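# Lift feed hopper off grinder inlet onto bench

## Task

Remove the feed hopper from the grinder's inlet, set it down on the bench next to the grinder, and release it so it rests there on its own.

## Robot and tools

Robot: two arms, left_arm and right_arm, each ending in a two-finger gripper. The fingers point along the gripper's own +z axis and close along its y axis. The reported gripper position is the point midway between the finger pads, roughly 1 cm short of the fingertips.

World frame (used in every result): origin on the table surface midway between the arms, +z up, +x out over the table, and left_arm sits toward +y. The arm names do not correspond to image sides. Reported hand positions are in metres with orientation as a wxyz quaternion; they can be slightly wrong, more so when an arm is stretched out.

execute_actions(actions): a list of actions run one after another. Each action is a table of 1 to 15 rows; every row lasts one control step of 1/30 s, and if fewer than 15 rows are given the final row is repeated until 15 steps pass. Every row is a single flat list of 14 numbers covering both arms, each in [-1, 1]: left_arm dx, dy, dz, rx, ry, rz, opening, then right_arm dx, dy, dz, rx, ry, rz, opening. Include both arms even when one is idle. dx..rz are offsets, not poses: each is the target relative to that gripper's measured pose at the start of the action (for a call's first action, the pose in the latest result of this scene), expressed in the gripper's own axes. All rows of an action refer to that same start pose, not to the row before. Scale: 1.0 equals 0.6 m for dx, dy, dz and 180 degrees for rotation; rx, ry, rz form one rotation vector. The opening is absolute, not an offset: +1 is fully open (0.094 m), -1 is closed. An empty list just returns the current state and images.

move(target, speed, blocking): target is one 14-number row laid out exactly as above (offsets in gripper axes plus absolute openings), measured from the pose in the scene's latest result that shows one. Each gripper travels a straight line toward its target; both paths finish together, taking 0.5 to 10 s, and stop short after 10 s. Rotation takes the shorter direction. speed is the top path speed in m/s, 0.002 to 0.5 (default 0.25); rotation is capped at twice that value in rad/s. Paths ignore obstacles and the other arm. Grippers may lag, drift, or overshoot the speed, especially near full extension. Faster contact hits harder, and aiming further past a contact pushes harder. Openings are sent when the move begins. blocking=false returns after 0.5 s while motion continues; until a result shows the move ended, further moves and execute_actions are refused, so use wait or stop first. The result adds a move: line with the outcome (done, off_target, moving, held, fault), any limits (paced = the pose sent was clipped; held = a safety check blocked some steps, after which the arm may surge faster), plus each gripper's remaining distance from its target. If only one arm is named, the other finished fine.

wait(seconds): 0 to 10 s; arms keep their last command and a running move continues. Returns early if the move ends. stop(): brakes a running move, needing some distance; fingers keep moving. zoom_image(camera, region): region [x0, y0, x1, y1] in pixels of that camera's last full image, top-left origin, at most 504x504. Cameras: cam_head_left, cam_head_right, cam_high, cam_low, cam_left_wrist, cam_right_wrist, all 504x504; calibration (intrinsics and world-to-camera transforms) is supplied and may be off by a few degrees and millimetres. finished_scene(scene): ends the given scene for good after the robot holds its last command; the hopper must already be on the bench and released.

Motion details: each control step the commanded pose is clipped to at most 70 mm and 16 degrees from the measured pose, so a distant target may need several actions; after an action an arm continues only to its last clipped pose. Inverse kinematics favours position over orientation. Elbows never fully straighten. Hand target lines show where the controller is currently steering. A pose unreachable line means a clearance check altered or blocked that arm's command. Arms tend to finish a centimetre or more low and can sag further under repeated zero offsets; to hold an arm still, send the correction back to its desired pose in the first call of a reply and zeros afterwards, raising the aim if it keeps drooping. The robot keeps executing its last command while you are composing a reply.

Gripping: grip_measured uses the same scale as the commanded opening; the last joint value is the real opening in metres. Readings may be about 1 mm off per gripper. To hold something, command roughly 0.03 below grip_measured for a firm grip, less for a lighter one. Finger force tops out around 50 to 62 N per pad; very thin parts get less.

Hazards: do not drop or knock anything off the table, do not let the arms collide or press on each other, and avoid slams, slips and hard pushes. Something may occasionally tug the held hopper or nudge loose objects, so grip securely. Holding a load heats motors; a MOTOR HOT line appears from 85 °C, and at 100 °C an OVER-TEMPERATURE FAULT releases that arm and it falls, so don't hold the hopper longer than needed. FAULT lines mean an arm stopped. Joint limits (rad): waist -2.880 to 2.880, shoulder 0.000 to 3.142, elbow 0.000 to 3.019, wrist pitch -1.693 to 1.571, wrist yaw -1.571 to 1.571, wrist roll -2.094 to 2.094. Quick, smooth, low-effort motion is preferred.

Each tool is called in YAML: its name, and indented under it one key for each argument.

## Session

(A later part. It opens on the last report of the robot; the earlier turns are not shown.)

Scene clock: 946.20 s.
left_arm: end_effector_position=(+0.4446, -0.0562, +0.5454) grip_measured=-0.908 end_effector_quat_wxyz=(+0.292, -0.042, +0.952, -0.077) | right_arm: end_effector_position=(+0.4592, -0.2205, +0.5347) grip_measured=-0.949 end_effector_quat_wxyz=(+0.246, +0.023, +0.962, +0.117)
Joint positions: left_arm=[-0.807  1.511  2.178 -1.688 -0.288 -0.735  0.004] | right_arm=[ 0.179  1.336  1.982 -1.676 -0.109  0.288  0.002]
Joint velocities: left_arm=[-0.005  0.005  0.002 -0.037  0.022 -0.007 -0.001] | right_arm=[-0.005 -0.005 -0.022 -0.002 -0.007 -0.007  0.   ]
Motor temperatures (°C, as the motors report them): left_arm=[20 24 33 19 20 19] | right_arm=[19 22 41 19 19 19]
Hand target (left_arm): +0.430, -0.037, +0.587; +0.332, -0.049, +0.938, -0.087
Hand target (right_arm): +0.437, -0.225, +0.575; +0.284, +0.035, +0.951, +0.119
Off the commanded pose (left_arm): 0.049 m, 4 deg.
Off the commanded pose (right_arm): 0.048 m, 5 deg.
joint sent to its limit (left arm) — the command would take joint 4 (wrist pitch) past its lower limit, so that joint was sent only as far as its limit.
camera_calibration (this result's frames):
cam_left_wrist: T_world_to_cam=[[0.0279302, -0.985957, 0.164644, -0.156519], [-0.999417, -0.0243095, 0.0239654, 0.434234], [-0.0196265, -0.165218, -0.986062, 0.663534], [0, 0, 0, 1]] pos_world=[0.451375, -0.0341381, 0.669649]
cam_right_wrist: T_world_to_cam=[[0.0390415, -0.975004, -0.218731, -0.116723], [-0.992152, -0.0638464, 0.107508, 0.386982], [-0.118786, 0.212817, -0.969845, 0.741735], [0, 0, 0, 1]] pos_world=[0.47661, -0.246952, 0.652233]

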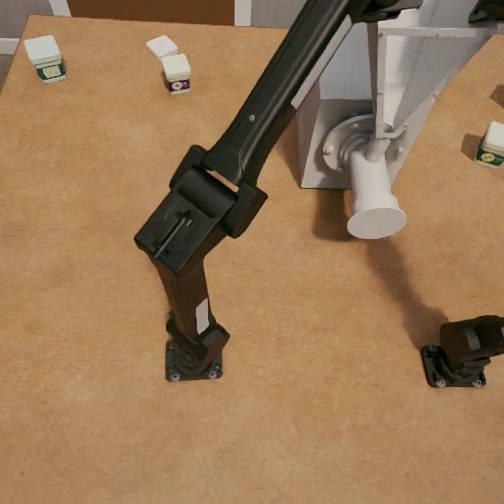

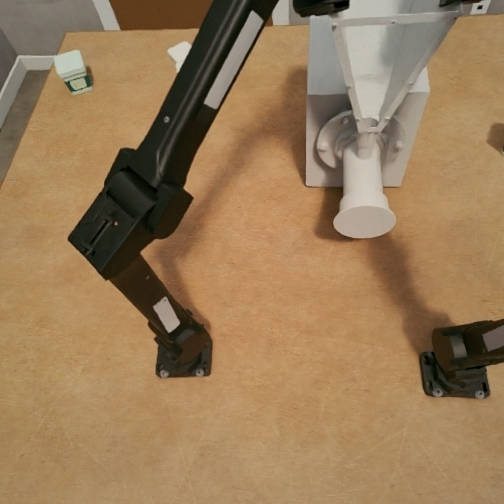

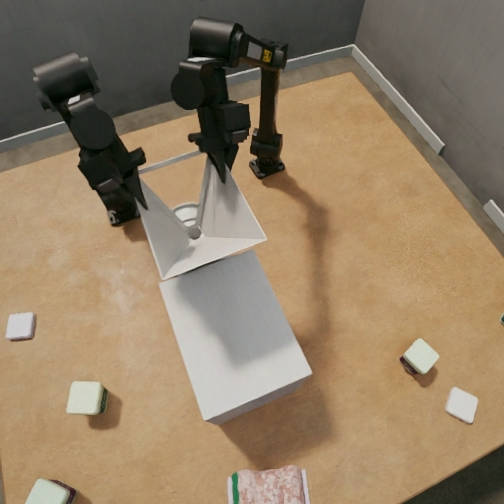

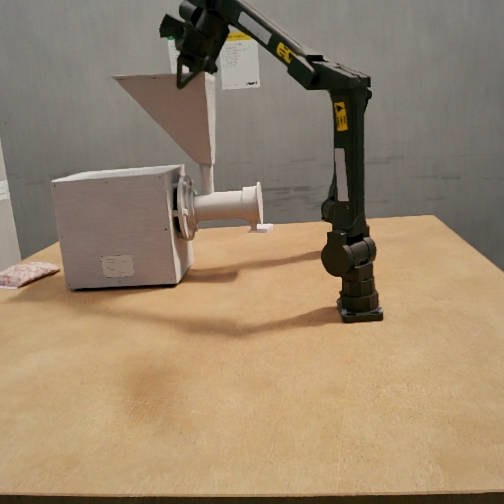

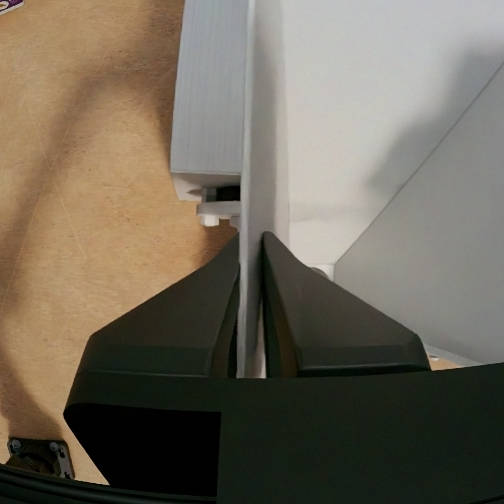

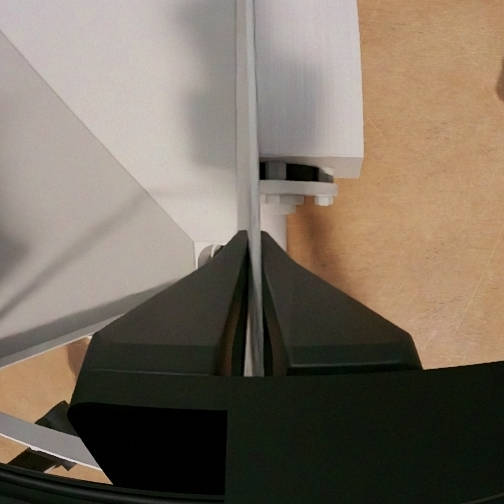

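execute_actions:
  actions:
    - [[-0.0456,-0.0035,-0.0907,0,-0.04,0,-1,-0.0325,0.0206,-0.0939,0,-0.04,0,-1]]

zoom_image:
  camera: "cam_low"
  region: [90, 40, 290, 250]

Scene clock: 965.20 s.
left_arm: end_effector_position=(+0.4402, -0.0561, +0.5703) grip_measured=-0.904 end_effector_quat_wxyz=(+0.321, -0.043, +0.943, -0.076) | right_arm: end_effector_position=(+0.4560, -0.2207, +0.5584) grip_measured=-0.944 end_effector_quat_wxyz=(+0.267, +0.019, +0.957, +0.115)
Joint positions: left_arm=[-0.83   1.519  2.246 -1.705 -0.341 -0.739  0.004] | right_arm=[ 0.186  1.343  2.05  -1.694 -0.094  0.286  0.003]
Joint velocities: left_arm=[-0.005  0.005 -0.022  0.002 -0.037  0.007 -0.   ] | right_arm=[-0.015 -0.005 -0.007 -0.017  0.007  0.022 -0.001]
Motor temperatures (°C, as the motors report them): left_arm=[20 24 32 19 24 19] | right_arm=[19 22 41 19 20 19]
Hand target (left_arm): +0.435, -0.047, +0.603; +0.359, -0.045, +0.928, -0.082
Hand target (right_arm): +0.447, -0.223, +0.593; +0.306, +0.030, +0.944, +0.116
Off the commanded pose (left_arm): 0.036 m, 4 deg.
Off the commanded pose (right_arm): 0.037 m, 5 deg.
joint sent to its limit (left arm) — the command would take joint 4 (wrist pitch) past its lower limit, so that joint was sent only as far as its limit.
camera_calibration (this result's frames):
cam_left_wrist: T_world_to_cam=[[0.0259277, -0.986007, 0.164677, -0.159519], [-0.99881, -0.0323595, -0.0364948, 0.463044], [0.0413129, -0.163534, -0.985672, 0.661076], [0, 0, 0, 1]] pos_world=[0.439318, -0.0341946, 0.694772]
cam_right_wrist: T_world_to_cam=[[0.0501491, -0.975979, -0.212015, -0.120614], [-0.99593, -0.0647849, 0.0626539, 0.407825], [-0.0748842, 0.20801, -0.975256, 0.746332], [0, 0, 0, 1]] pos_world=[0.468102, -0.246541, 0.676741]

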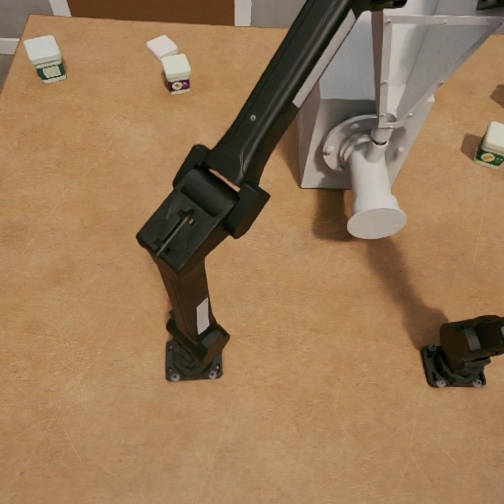

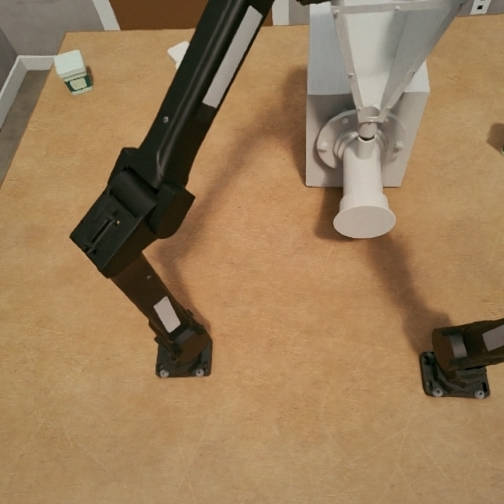

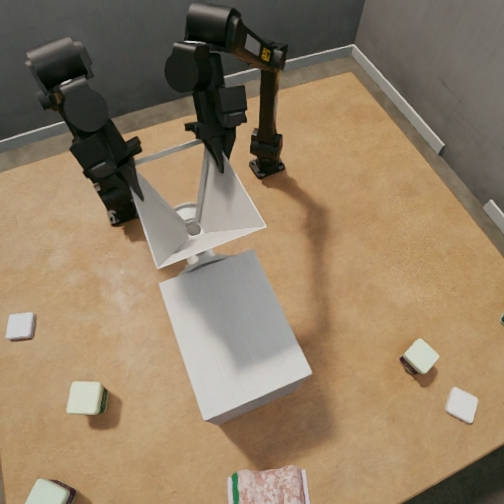

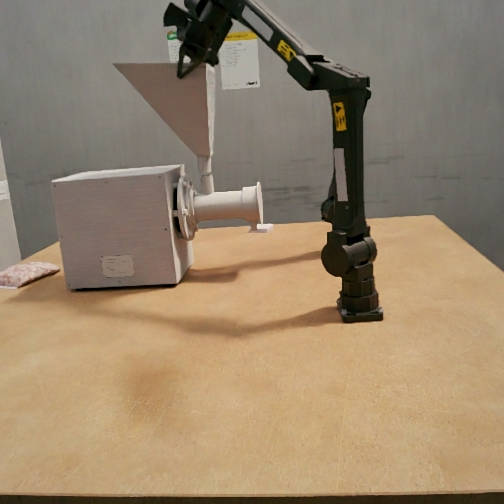

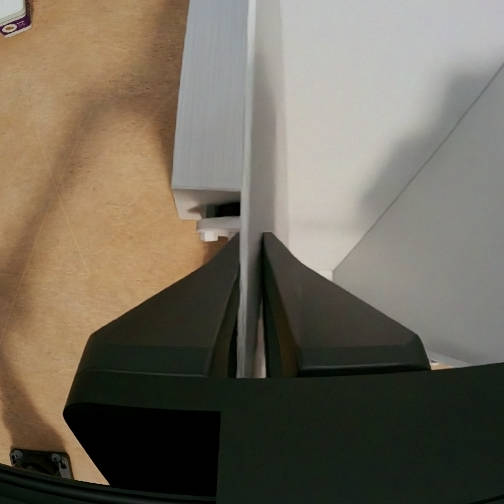

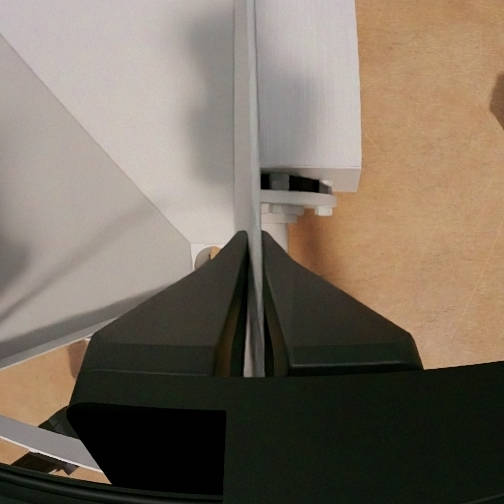

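Region (90, 40, 290, 250) of cam_low's 504x504 image, scaled by 2.400, with more detail than that image has; it fills the left 480 columns of this view, and the rest is white.

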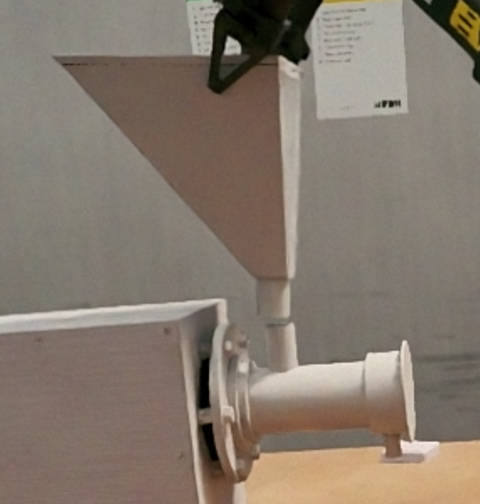

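execute_actions:
  actions:
    - [[-0.0333,0.0042,-0.0564,0,-0.035,0,-1,-0.0212,0.0125,-0.0639,0,-0.035,0,-1],[-0.0383,0.0027,-0.0630,0,-0.035,0,-1,-0.0255,0.0145,-0.0709,0,-0.035,0,-1],[-0.0433,0.0013,-0.0695,0,-0.035,0,-1,-0.0297,0.0164,-0.0778,0,-0.035,0,-1],[-0.0433,0.0013,-0.0695,0,-0.035,0,-1,-0.0297,0.0164,-0.0778,0,-0.035,0,-1],[-0.0433,0.0013,-0.0695,0,-0.035,0,-1,-0.0297,0.0164,-0.0778,0,-0.035,0,-1],[-0.0433,0.0013,-0.0695,0,-0.035,0,-1,-0.0297,0.0164,-0.0778,0,-0.035,0,-1],[-0.0449,0.0136,-0.0710,0,-0.035,0,-1,-0.0285,0.0286,-0.0752,0,-0.035,0,-1],[-0.0466,0.0259,-0.0724,0,-0.035,0,-1,-0.0273,0.0407,-0.0726,0,-0.035,0,-1],[-0.0482,0.0382,-0.0739,0,-0.035,0,-1,-0.0260,0.0529,-0.0699,0,-0.035,0,-1],[-0.0498,0.0505,-0.0753,0,-0.035,0,-1,-0.0248,0.0650,-0.0673,0,-0.035,0,-1]]

Scene clock: 1026.20 s.
left_arm: end_effector_position=(+0.4370, -0.0329, +0.5941) grip_measured=-0.915 end_effector_quat_wxyz=(+0.346, -0.038, +0.935, -0.076) | right_arm: end_effector_position=(+0.4517, -0.1968, +0.5788) grip_measured=-0.931 end_effector_quat_wxyz=(+0.288, +0.018, +0.951, +0.110)
Joint positions: left_arm=[-0.803  1.487  2.267 -1.705 -0.353 -0.688  0.004] | right_arm=[ 0.269  1.361  2.12  -1.703 -0.027  0.347  0.003]
Joint velocities: left_arm=[ 0.093 -0.103 -0.002 -0.017  0.007  0.051 -0.004] | right_arm=[ 0.161  0.073  0.149 -0.002  0.007  0.154  0.   ]
Motor temperatures (°C, as the motors report them): left_arm=[20 24 32 19 28 19] | right_arm=[19 22 41 19 22 19]
Hand target (left_arm): +0.434, -0.017, +0.617; +0.373, -0.047, +0.923, -0.075
Hand target (right_arm): +0.445, -0.193, +0.607; +0.320, +0.025, +0.940, +0.114
Off the commanded pose (left_arm): 0.029 m, 4 deg.
Off the commanded pose (right_arm): 0.030 m, 4 deg.
joint sent to its limit (left arm) — the command would take joint 4 (wrist pitch) past its lower limit, so that joint was sent only as far as its limit.
camera_calibration (this result's frames):
cam_left_wrist: T_world_to_cam=[[0.0128832, -0.986748, 0.161749, -0.133069], [-0.995744, -0.0274237, -0.0879877, 0.490824], [0.0912575, -0.159927, -0.982902, 0.665114], [0, 0, 0, 1]] pos_world=[0.429753, -0.0114761, 0.718452]
cam_right_wrist: T_world_to_cam=[[0.0540619, -0.97813, -0.200848, -0.101452], [-0.998035, -0.0593085, 0.0201931, 0.430378], [-0.0316634, 0.199362, -0.979414, 0.742189], [0, 0, 0, 1]] pos_world=[0.458517, -0.221673, 0.697843]

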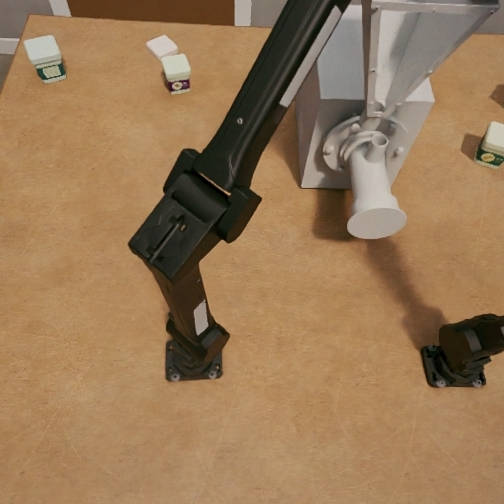

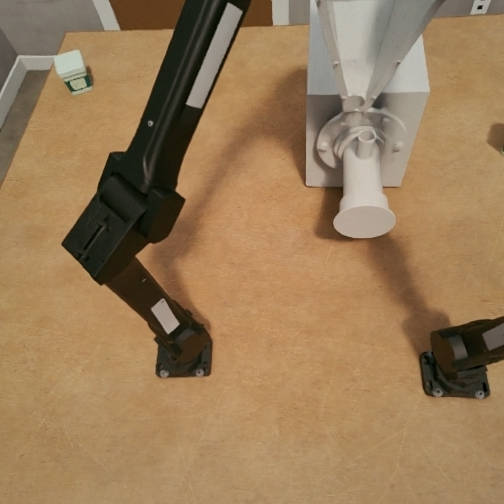

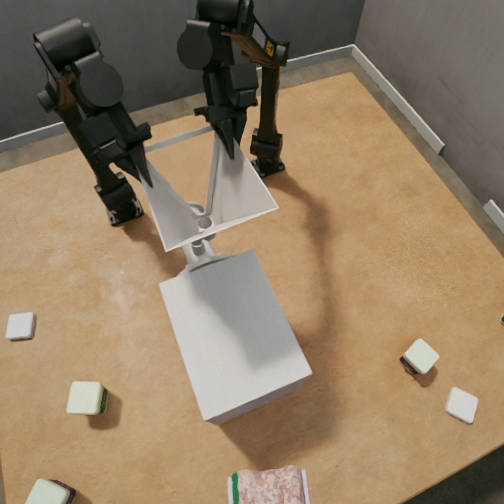

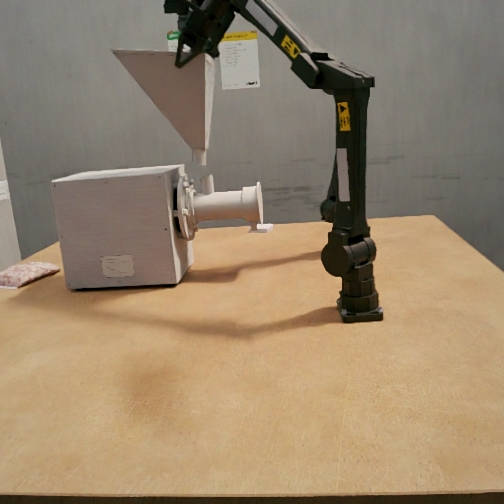

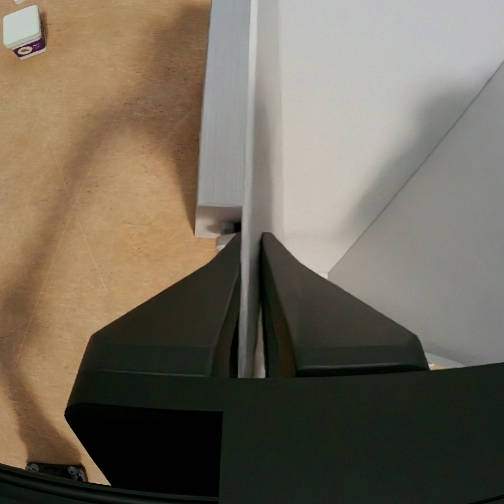

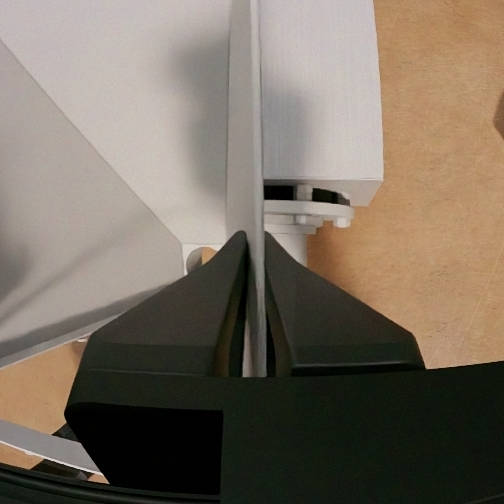

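execute_actions:
  actions:
    - [[-0.0074,0.0798,-0.0473,0,-0.025,0,-1,0.0192,0.0799,-0.0241,0,-0.025,0,-1]]
    - [[-0.0009,0.0815,-0.0398,0,-0.025,0,-1,0.0246,0.0777,-0.0161,0,-0.025,0,-1]]
    - [[-0.0009,0.0815,-0.0398,0,-0.025,0,-1,0.0246,0.0777,-0.0161,0,-0.025,0,-1]]

Scene clock: 1052.27 s.
left_arm: end_effector_position=(+0.3653, +0.1140, +0.5746) grip_measured=-0.930 end_effector_quat_wxyz=(+0.363, -0.063, +0.926, -0.080) | right_arm: end_effector_position=(+0.3865, -0.0477, +0.5658) grip_measured=-0.924 end_effector_quat_wxyz=(+0.333, -0.007, +0.937, +0.107)
Joint positions: left_arm=[-0.549  1.064  1.81  -1.582 -0.221 -0.522  0.003] | right_arm=[ 0.77   1.335  2.014 -1.595  0.31   0.68   0.004]
Joint velocities: left_arm=[ 0.005  0.034  0.007  0.007 -0.022  0.066 -0.001] | right_arm=[-0.005  0.005 -0.002 -0.022 -0.022  0.007 -0.001]
Motor temperatures (°C, as the motors report them): left_arm=[20 24 30 19 27 19] | right_arm=[19 22 40 19 22 19]
Hand target (left_arm): +0.373, +0.116, +0.592; +0.394, -0.057, +0.914, -0.075
Hand target (right_arm): +0.391, -0.051, +0.579; +0.353, +0.005, +0.930, +0.106
Off the commanded pose (left_arm): 0.021 m, 4 deg.
Off the commanded pose (right_arm): 0.015 m, 3 deg.
camera_calibration (this result's frames):
cam_left_wrist: T_world_to_cam=[[0.0531856, -0.981024, 0.186451, -0.0136239], [-0.989629, -0.0767326, -0.121439, 0.444376], [0.133442, -0.178059, -0.97493, 0.658016], [0, 0, 0, 1]] pos_world=[0.352685, 0.137898, 0.698025]
cam_right_wrist: T_world_to_cam=[[0.107555, -0.978976, -0.173315, 0.00903985], [-0.992495, -0.0955227, -0.076354, 0.425216], [0.0581932, 0.180226, -0.981902, 0.663431], [0, 0, 0, 1]] pos_world=[0.382445, -0.0701001, 0.685458]

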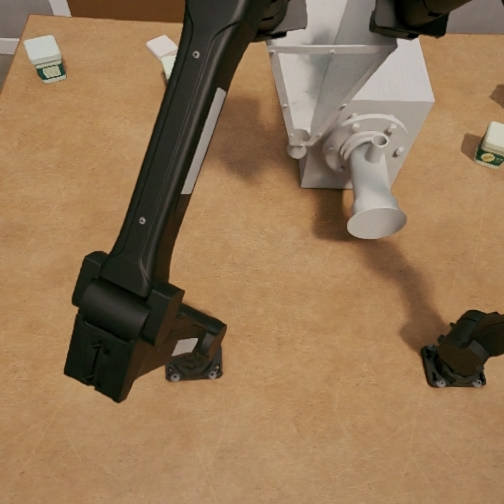

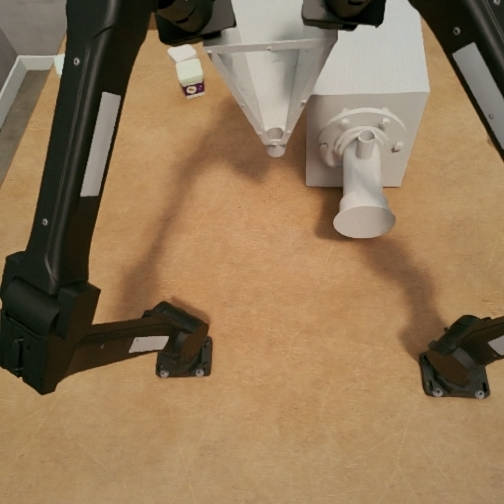

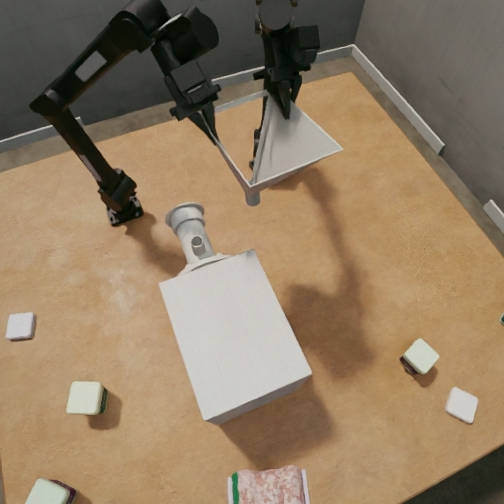

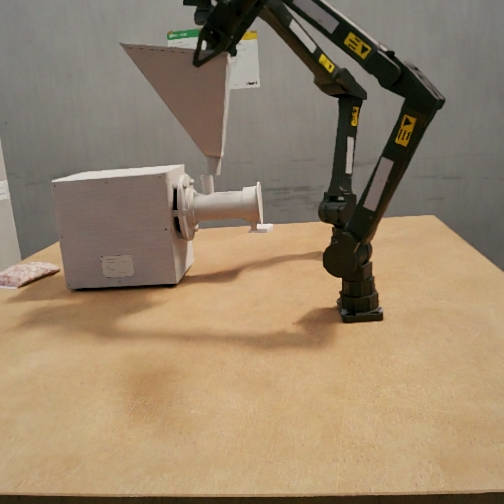

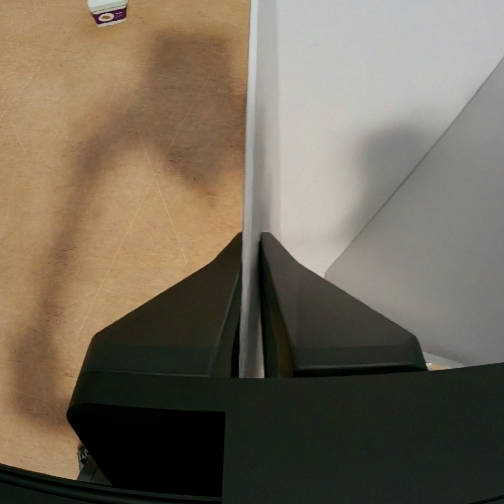

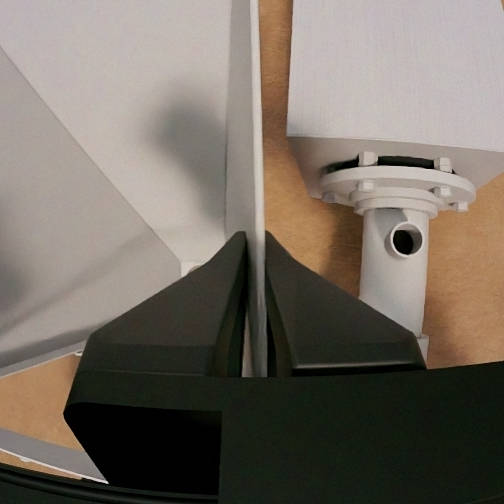

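execute_actions:
  actions:
    - [[0.0087,0.0380,0.0394,-0.0052,0.0294,-0.0031,-1,0.0186,0.0119,0.0517,0.0017,0.0293,0.0062,-1]]
    - [[0.0087,0.0380,0.0394,-0.0052,0.0294,-0.0031,-1,0.0186,0.0119,0.0517,0.0017,0.0293,0.0062,-1]]

Scene clock: 1097.67 s.
left_arm: end_effector_position=(+0.3829, +0.1443, +0.4866) grip_measured=-0.959 end_effector_quat_wxyz=(+0.216, -0.084, +0.969, -0.082) | right_arm: end_effector_position=(+0.4038, -0.0146, +0.4737) grip_measured=-0.916 end_effector_quat_wxyz=(+0.195, +0.002, +0.975, +0.104)
Joint positions: left_arm=[-0.336  1.117  1.685 -1.672  0.008 -0.434  0.002] | right_arm=[ 0.724  1.44   1.934 -1.632  0.114  0.733  0.004]
Joint velocities: left_arm=[-0.015 -0.024  0.002  0.017 -0.095  0.007 -0.001] | right_arm=[ 0.005  0.015  0.002 -0.002 -0.081 -0.037  0.   ]
Motor temperatures (°C, as the motors report them): left_arm=[20 23 30 19 26 19] | right_arm=[19 22 38 19 23 19]
Hand target (left_arm): +0.381, +0.147, +0.506; +0.245, -0.079, +0.963, -0.078
Hand target (right_arm): +0.403, -0.017, +0.491; +0.219, +0.001, +0.970, +0.106
Off the commanded pose (left_arm): 0.019 m, 4 deg.
Off the commanded pose (right_arm): 0.017 m, 3 deg.
camera_calibration (this result's frames):
cam_left_wrist: T_world_to_cam=[[0.120304, -0.974339, 0.190237, 0.00304721], [-0.978851, -0.0844837, 0.186315, 0.30069], [-0.165462, -0.208628, -0.963896, 0.688755], [0, 0, 0, 1]] pos_world=[0.407927, 0.172066, 0.607285]
cam_right_wrist: T_world_to_cam=[[0.0653091, -0.979725, -0.189404, 0.0482196], [-0.972574, -0.10496, 0.207566, 0.295881], [-0.223237, 0.170654, -0.95971, 0.66897], [0, 0, 0, 1]] pos_world=[0.433956, -0.0358646, 0.589735]

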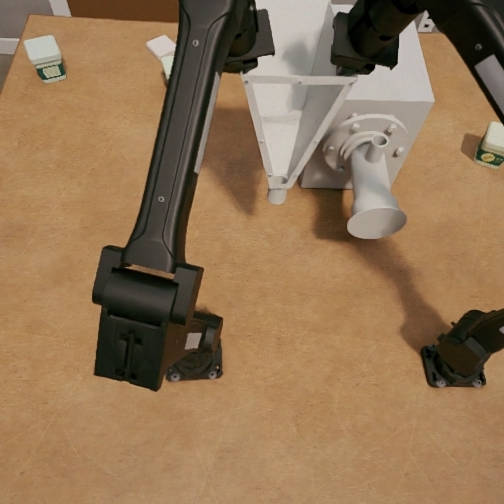

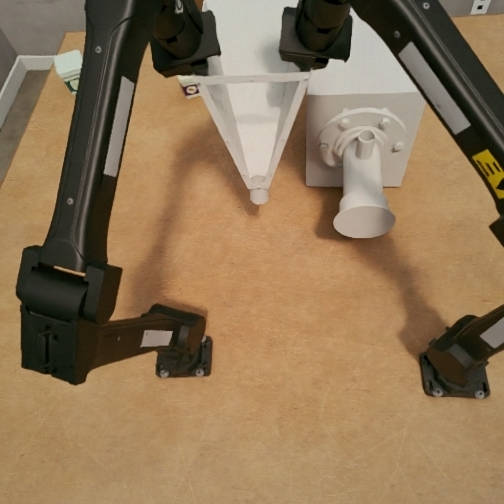

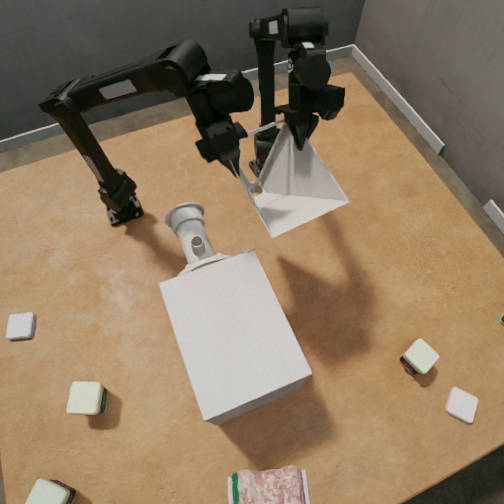

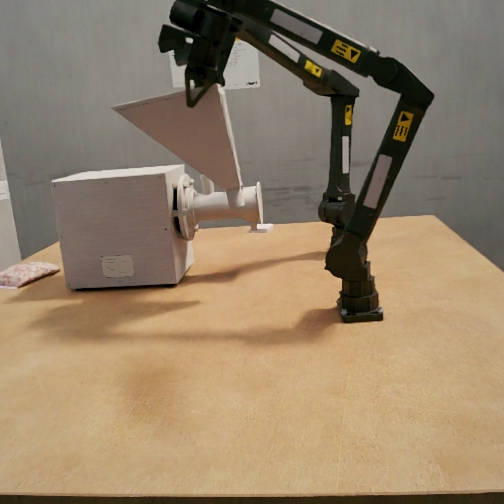

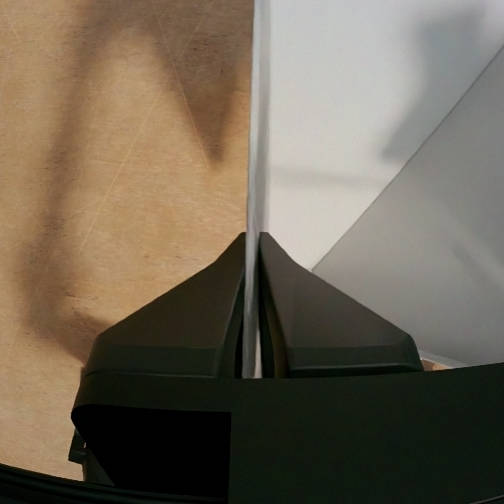

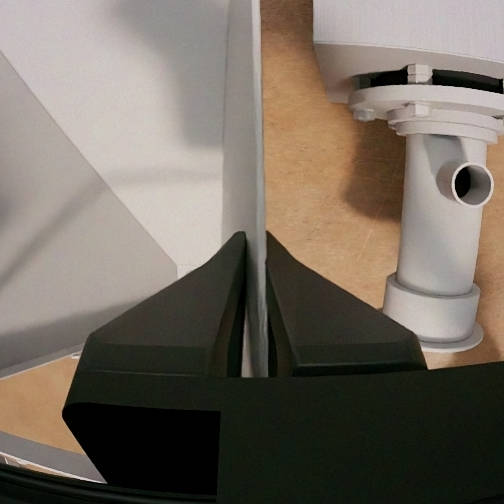

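execute_actions:
  actions:
    - [[0.0055,0.0451,0.0361,0,0,0,-1,0.0129,0.0196,0.0507,0,0,0,-1]]
    - [[0.0055,0.0451,0.0361,0,0,0,-1,0.0129,0.0196,0.0507,0,0,0,-1]]

Scene clock: 1115.67 s.
left_arm: end_effector_position=(+0.3873, +0.1792, +0.3839) grip_measured=-0.960 end_effector_quat_wxyz=(+0.142, -0.096, +0.981, -0.094) | right_arm: end_effector_position=(+0.4057, +0.0220, +0.3753) grip_measured=-0.930 end_effector_quat_wxyz=(+0.128, +0.009, +0.987, +0.096)
Joint positions: left_arm=[-0.176  1.087  1.403 -1.567  0.128 -0.314  0.002] | right_arm=[ 0.751  1.488  1.74  -1.504  0.047  0.793  0.003]
Joint velocities: left_arm=[-0.005  0.005 -0.017  0.017 -0.051  0.007  0.   ] | right_arm=[ 0.005 -0.015  0.007 -0.002 -0.022 -0.037  0.   ]
Motor temperatures (°C, as the motors report them): left_arm=[20 23 30 19 26 19] | right_arm=[19 22 38 19 23 19]
Hand target (left_arm): +0.387, +0.184, +0.410; +0.179, -0.091, +0.976, -0.087
Hand target (right_arm): +0.408, +0.021, +0.397; +0.162, +0.005, +0.982, +0.100
Off the commanded pose (left_arm): 0.026 m, 4 deg.
Off the commanded pose (right_arm): 0.022 m, 4 deg.
camera_calibration (this result's frames):
cam_left_wrist: T_world_to_cam=[[0.153736, -0.965822, 0.208694, 0.0345483], [-0.94008, -0.0779155, 0.331931, 0.254922], [-0.304325, -0.247219, -0.919929, 0.641636], [0, 0, 0, 1]] pos_world=[0.429602, 0.211855, 0.498433]
cam_right_wrist: T_world_to_cam=[[0.0364143, -0.982732, -0.181418, 0.074189], [-0.935131, -0.0975298, 0.340614, 0.256682], [-0.352426, 0.157246, -0.922534, 0.607427], [0, 0, 0, 1]] pos_world=[0.451402, 0.00242636, 0.486402]

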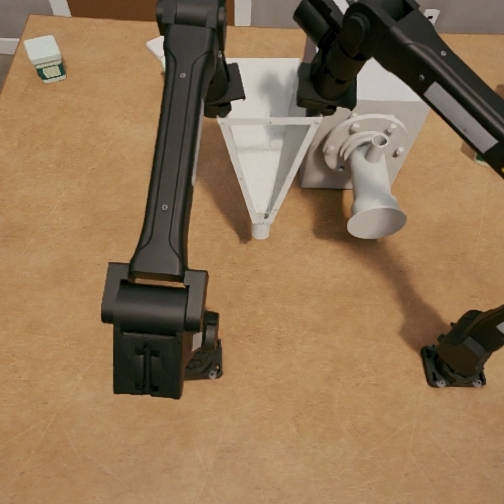

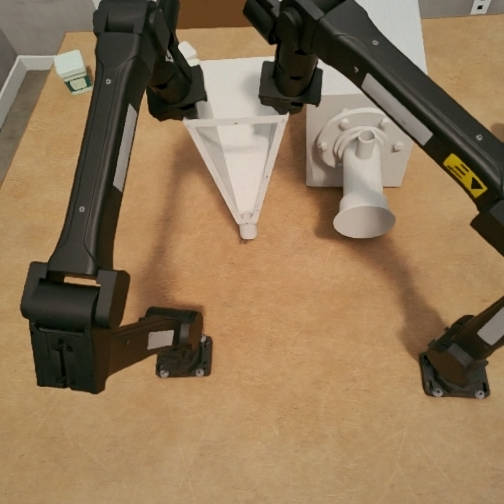

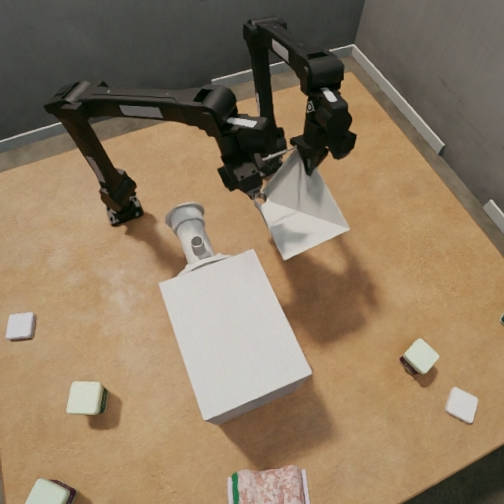

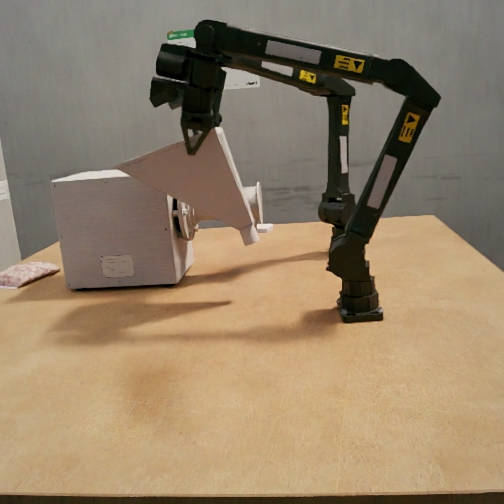

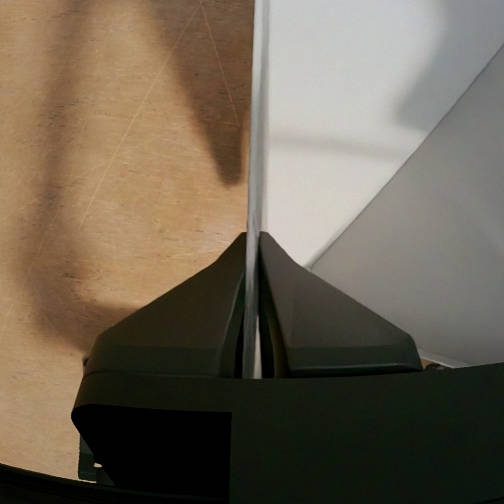

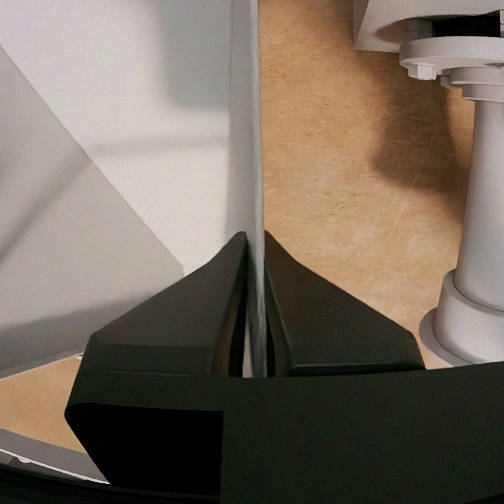

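execute_actions:
  actions:
    - [[-0.0133,0.0447,0.0273,-0.0071,0.0318,-0.0052,-1,-0.0052,0.0236,0.0465,0.0014,0.0324,0.0062,-1]]
    - [[-0.0190,0.0433,0.0262,-0.0071,0.0318,-0.0052,-1,-0.0122,0.0243,0.0449,0.0014,0.0324,0.0062,-1]]

Scene clock: 1167.30 s.
left_arm: end_effector_position=(+0.4064, +0.2198, +0.2838) grip_measured=-0.969 end_effector_quat_wxyz=(-0.034, -0.105, +0.989, -0.096) | right_arm: end_effector_position=(+0.4167, +0.0638, +0.2741) grip_measured=-0.946 end_effector_quat_wxyz=(-0.042, +0.045, +0.994, +0.092)
Joint positions: left_arm=[-0.026  1.315  1.346 -1.659  0.196 -0.154  0.001] | right_arm=[ 0.717  1.713  1.766 -1.552 -0.189  0.846  0.003]
Joint velocities: left_arm=[ 0.015 -0.044  0.002  0.007  0.022  0.007  0.001] | right_arm=[-0.005 -0.024  0.007 -0.042  0.051  0.051 -0.   ]
Motor temperatures (°C, as the motors report them): left_arm=[20 23 32 19 25 19] | right_arm=[19 23 39 19 25 19]
Hand target (left_arm): +0.405, +0.224, +0.315; +0.003, -0.105, +0.991, -0.088
Hand target (right_arm): +0.421, +0.062, +0.301; -0.010, +0.031, +0.995, +0.094
Off the commanded pose (left_arm): 0.032 m, 4 deg.
Off the commanded pose (right_arm): 0.027 m, 4 deg.
camera_calibration (this result's frames):
cam_left_wrist: T_world_to_cam=[[0.204689, -0.961641, 0.182614, 0.0775194], [-0.769502, -0.0427869, 0.637209, 0.145615], [-0.604953, -0.270952, -0.748743, 0.644174], [0, 0, 0, 1]] pos_world=[0.485879, 0.255317, 0.375378]
cam_right_wrist: T_world_to_cam=[[-0.0658424, -0.981735, -0.178499, 0.138224], [-0.767056, -0.0646148, 0.638318, 0.151756], [-0.638192, 0.178947, -0.748791, 0.581487], [0, 0, 0, 1]] pos_world=[0.496607, 0.0414498, 0.363217]

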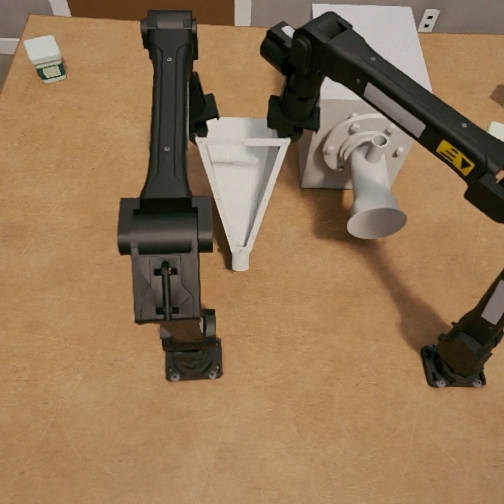

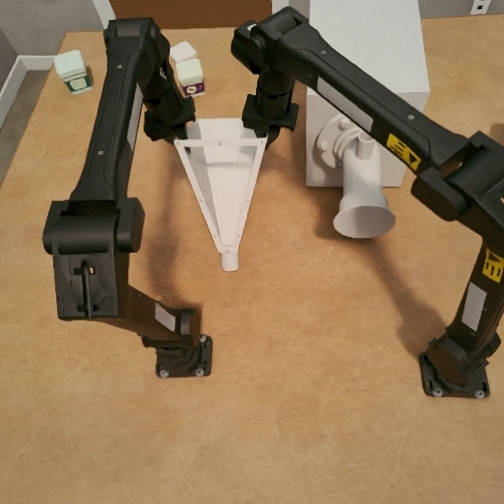

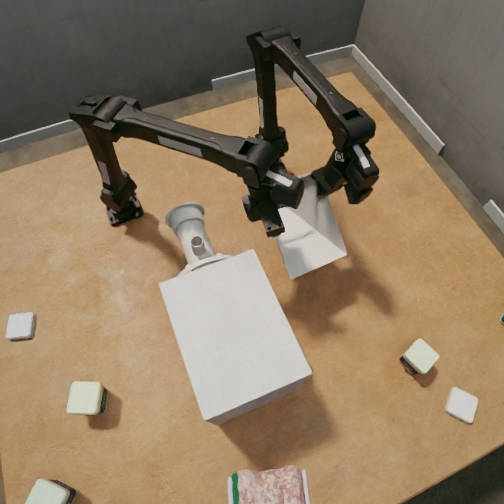

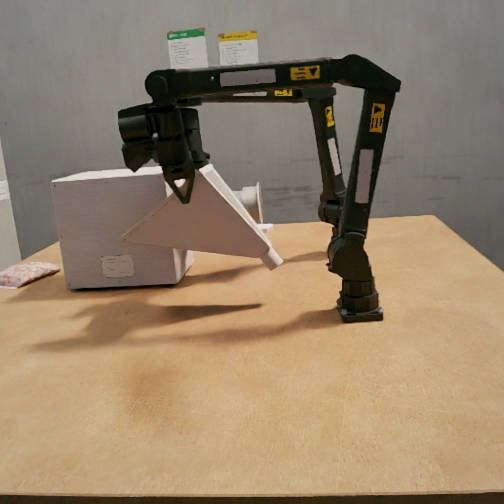

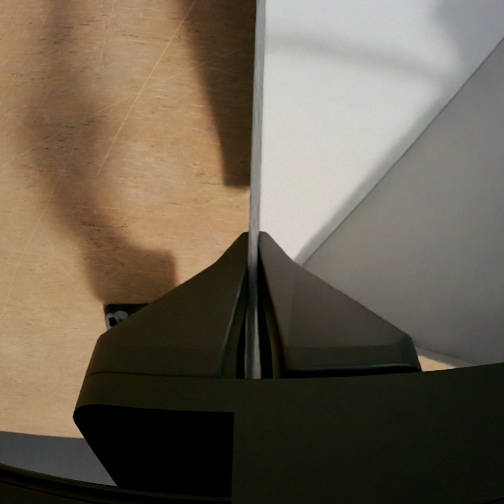

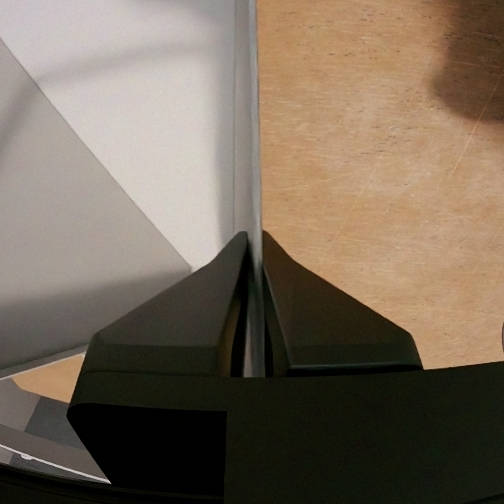

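execute_actions:
  actions:
    - [[-0.0075,0.0081,0.0131,0,0,0,-1,-0.0155,-0.0059,0.0196,0,0,0,-1]]

Scene clock: 1192.73 s.
left_arm: end_effector_position=(+0.4083, +0.2190, +0.2555) grip_measured=-0.969 end_effector_quat_wxyz=(-0.055, -0.107, +0.987, -0.105) | right_arm: end_effector_position=(+0.4187, +0.0637, +0.2500) grip_measured=-0.965 end_effector_quat_wxyz=(-0.065, +0.056, +0.992, +0.093)
Joint positions: left_arm=[-0.02   1.347  1.298 -1.622  0.215 -0.148  0.001] | right_arm=[ 0.704  1.735  1.731 -1.525 -0.223  0.852  0.002]
Joint velocities: left_arm=[ 0.005 -0.015 -0.012  0.012 -0.037  0.022 -0.001] | right_arm=[-0.005 -0.015 -0.002  0.007 -0.051  0.037 -0.   ]
Motor temperatures (°C, as the motors report them): left_arm=[20 23 32 19 24 19] | right_arm=[19 24 40 19 25 19]
Hand target (left_arm): +0.409, +0.224, +0.275; -0.034, -0.105, +0.989, -0.096
Hand target (right_arm): +0.425, +0.062, +0.261; -0.042, +0.046, +0.994, +0.092
Off the commanded pose (left_arm): 0.020 m, 3 deg.
Off the commanded pose (right_arm): 0.013 m, 3 deg.
camera_calibration (this result's frames):
cam_left_wrist: T_world_to_cam=[[0.213492, -0.957354, 0.194664, 0.0738605], [-0.743137, -0.0297963, 0.668475, 0.143407], [-0.634167, -0.287377, -0.717807, 0.63158], [0, 0, 0, 1]] pos_world=[0.49133, 0.256485, 0.34311]
cam_right_wrist: T_world_to_cam=[[-0.0913553, -0.979689, -0.178505, 0.144541], [-0.73683, -0.0540816, 0.673911, 0.146448], [-0.669877, 0.193093, -0.716924, 0.569117], [0, 0, 0, 1]] pos_world=[0.50235, 0.0396324, 0.335122]

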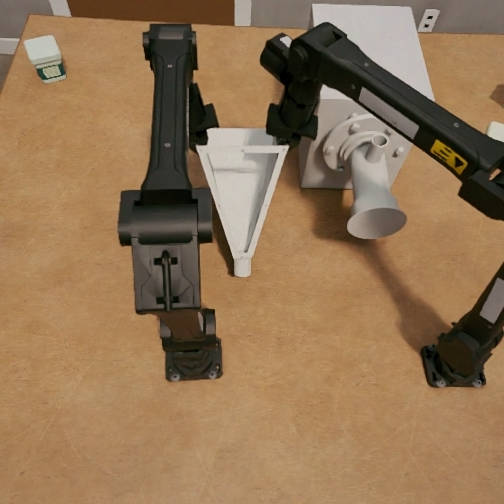

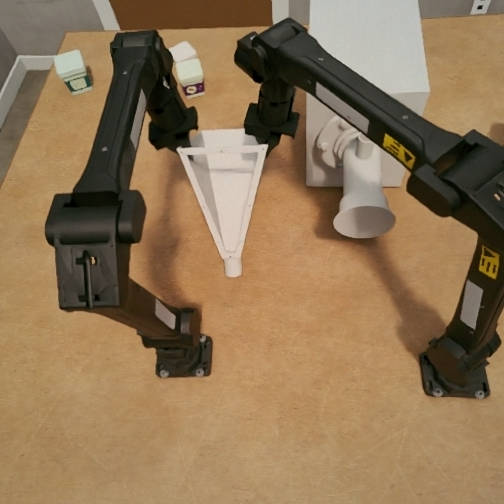

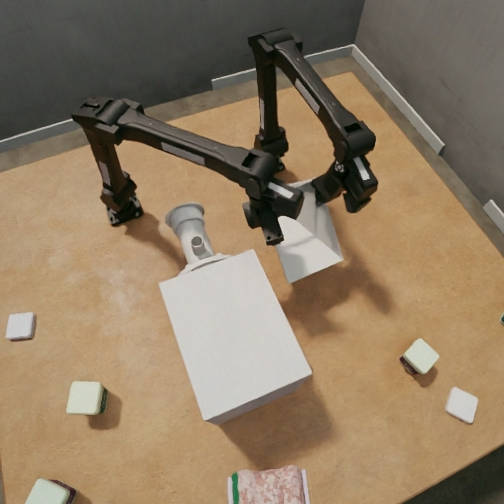

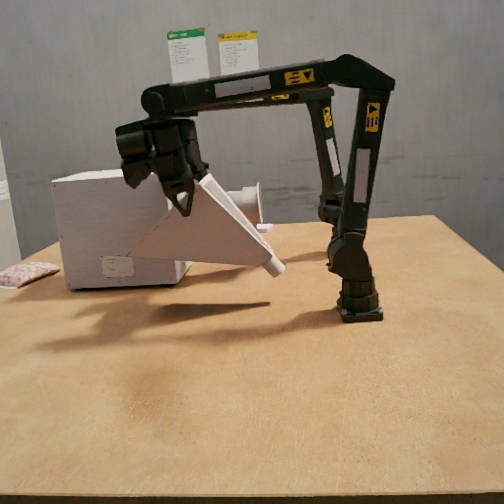

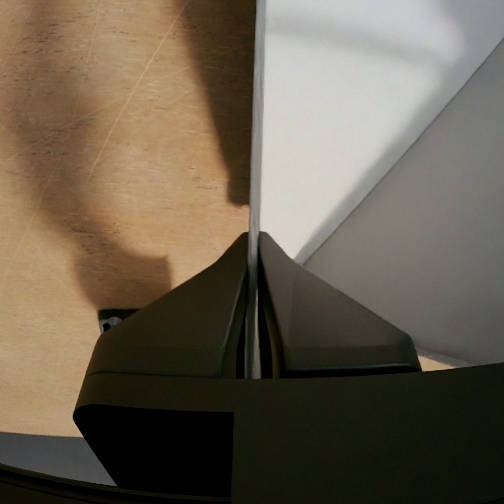

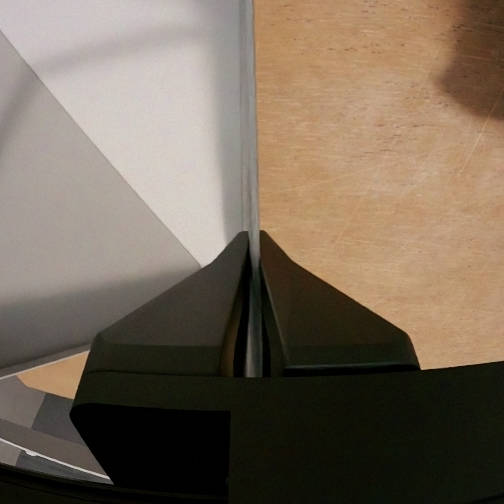

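zoom_image:
  camera: "cam_low"
  region: [90, 140, 330, 340]

Region (90, 140, 330, 340) of cam_low's 504x504 image, scaled by 2.100, with more detail than that image has.

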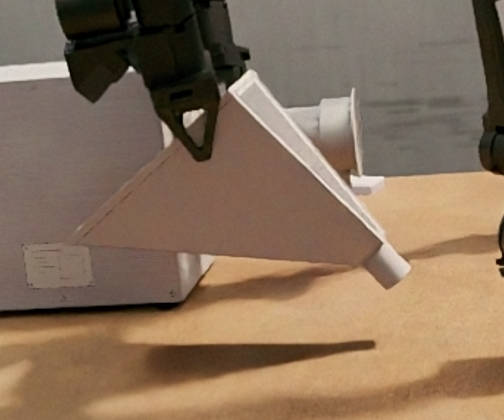

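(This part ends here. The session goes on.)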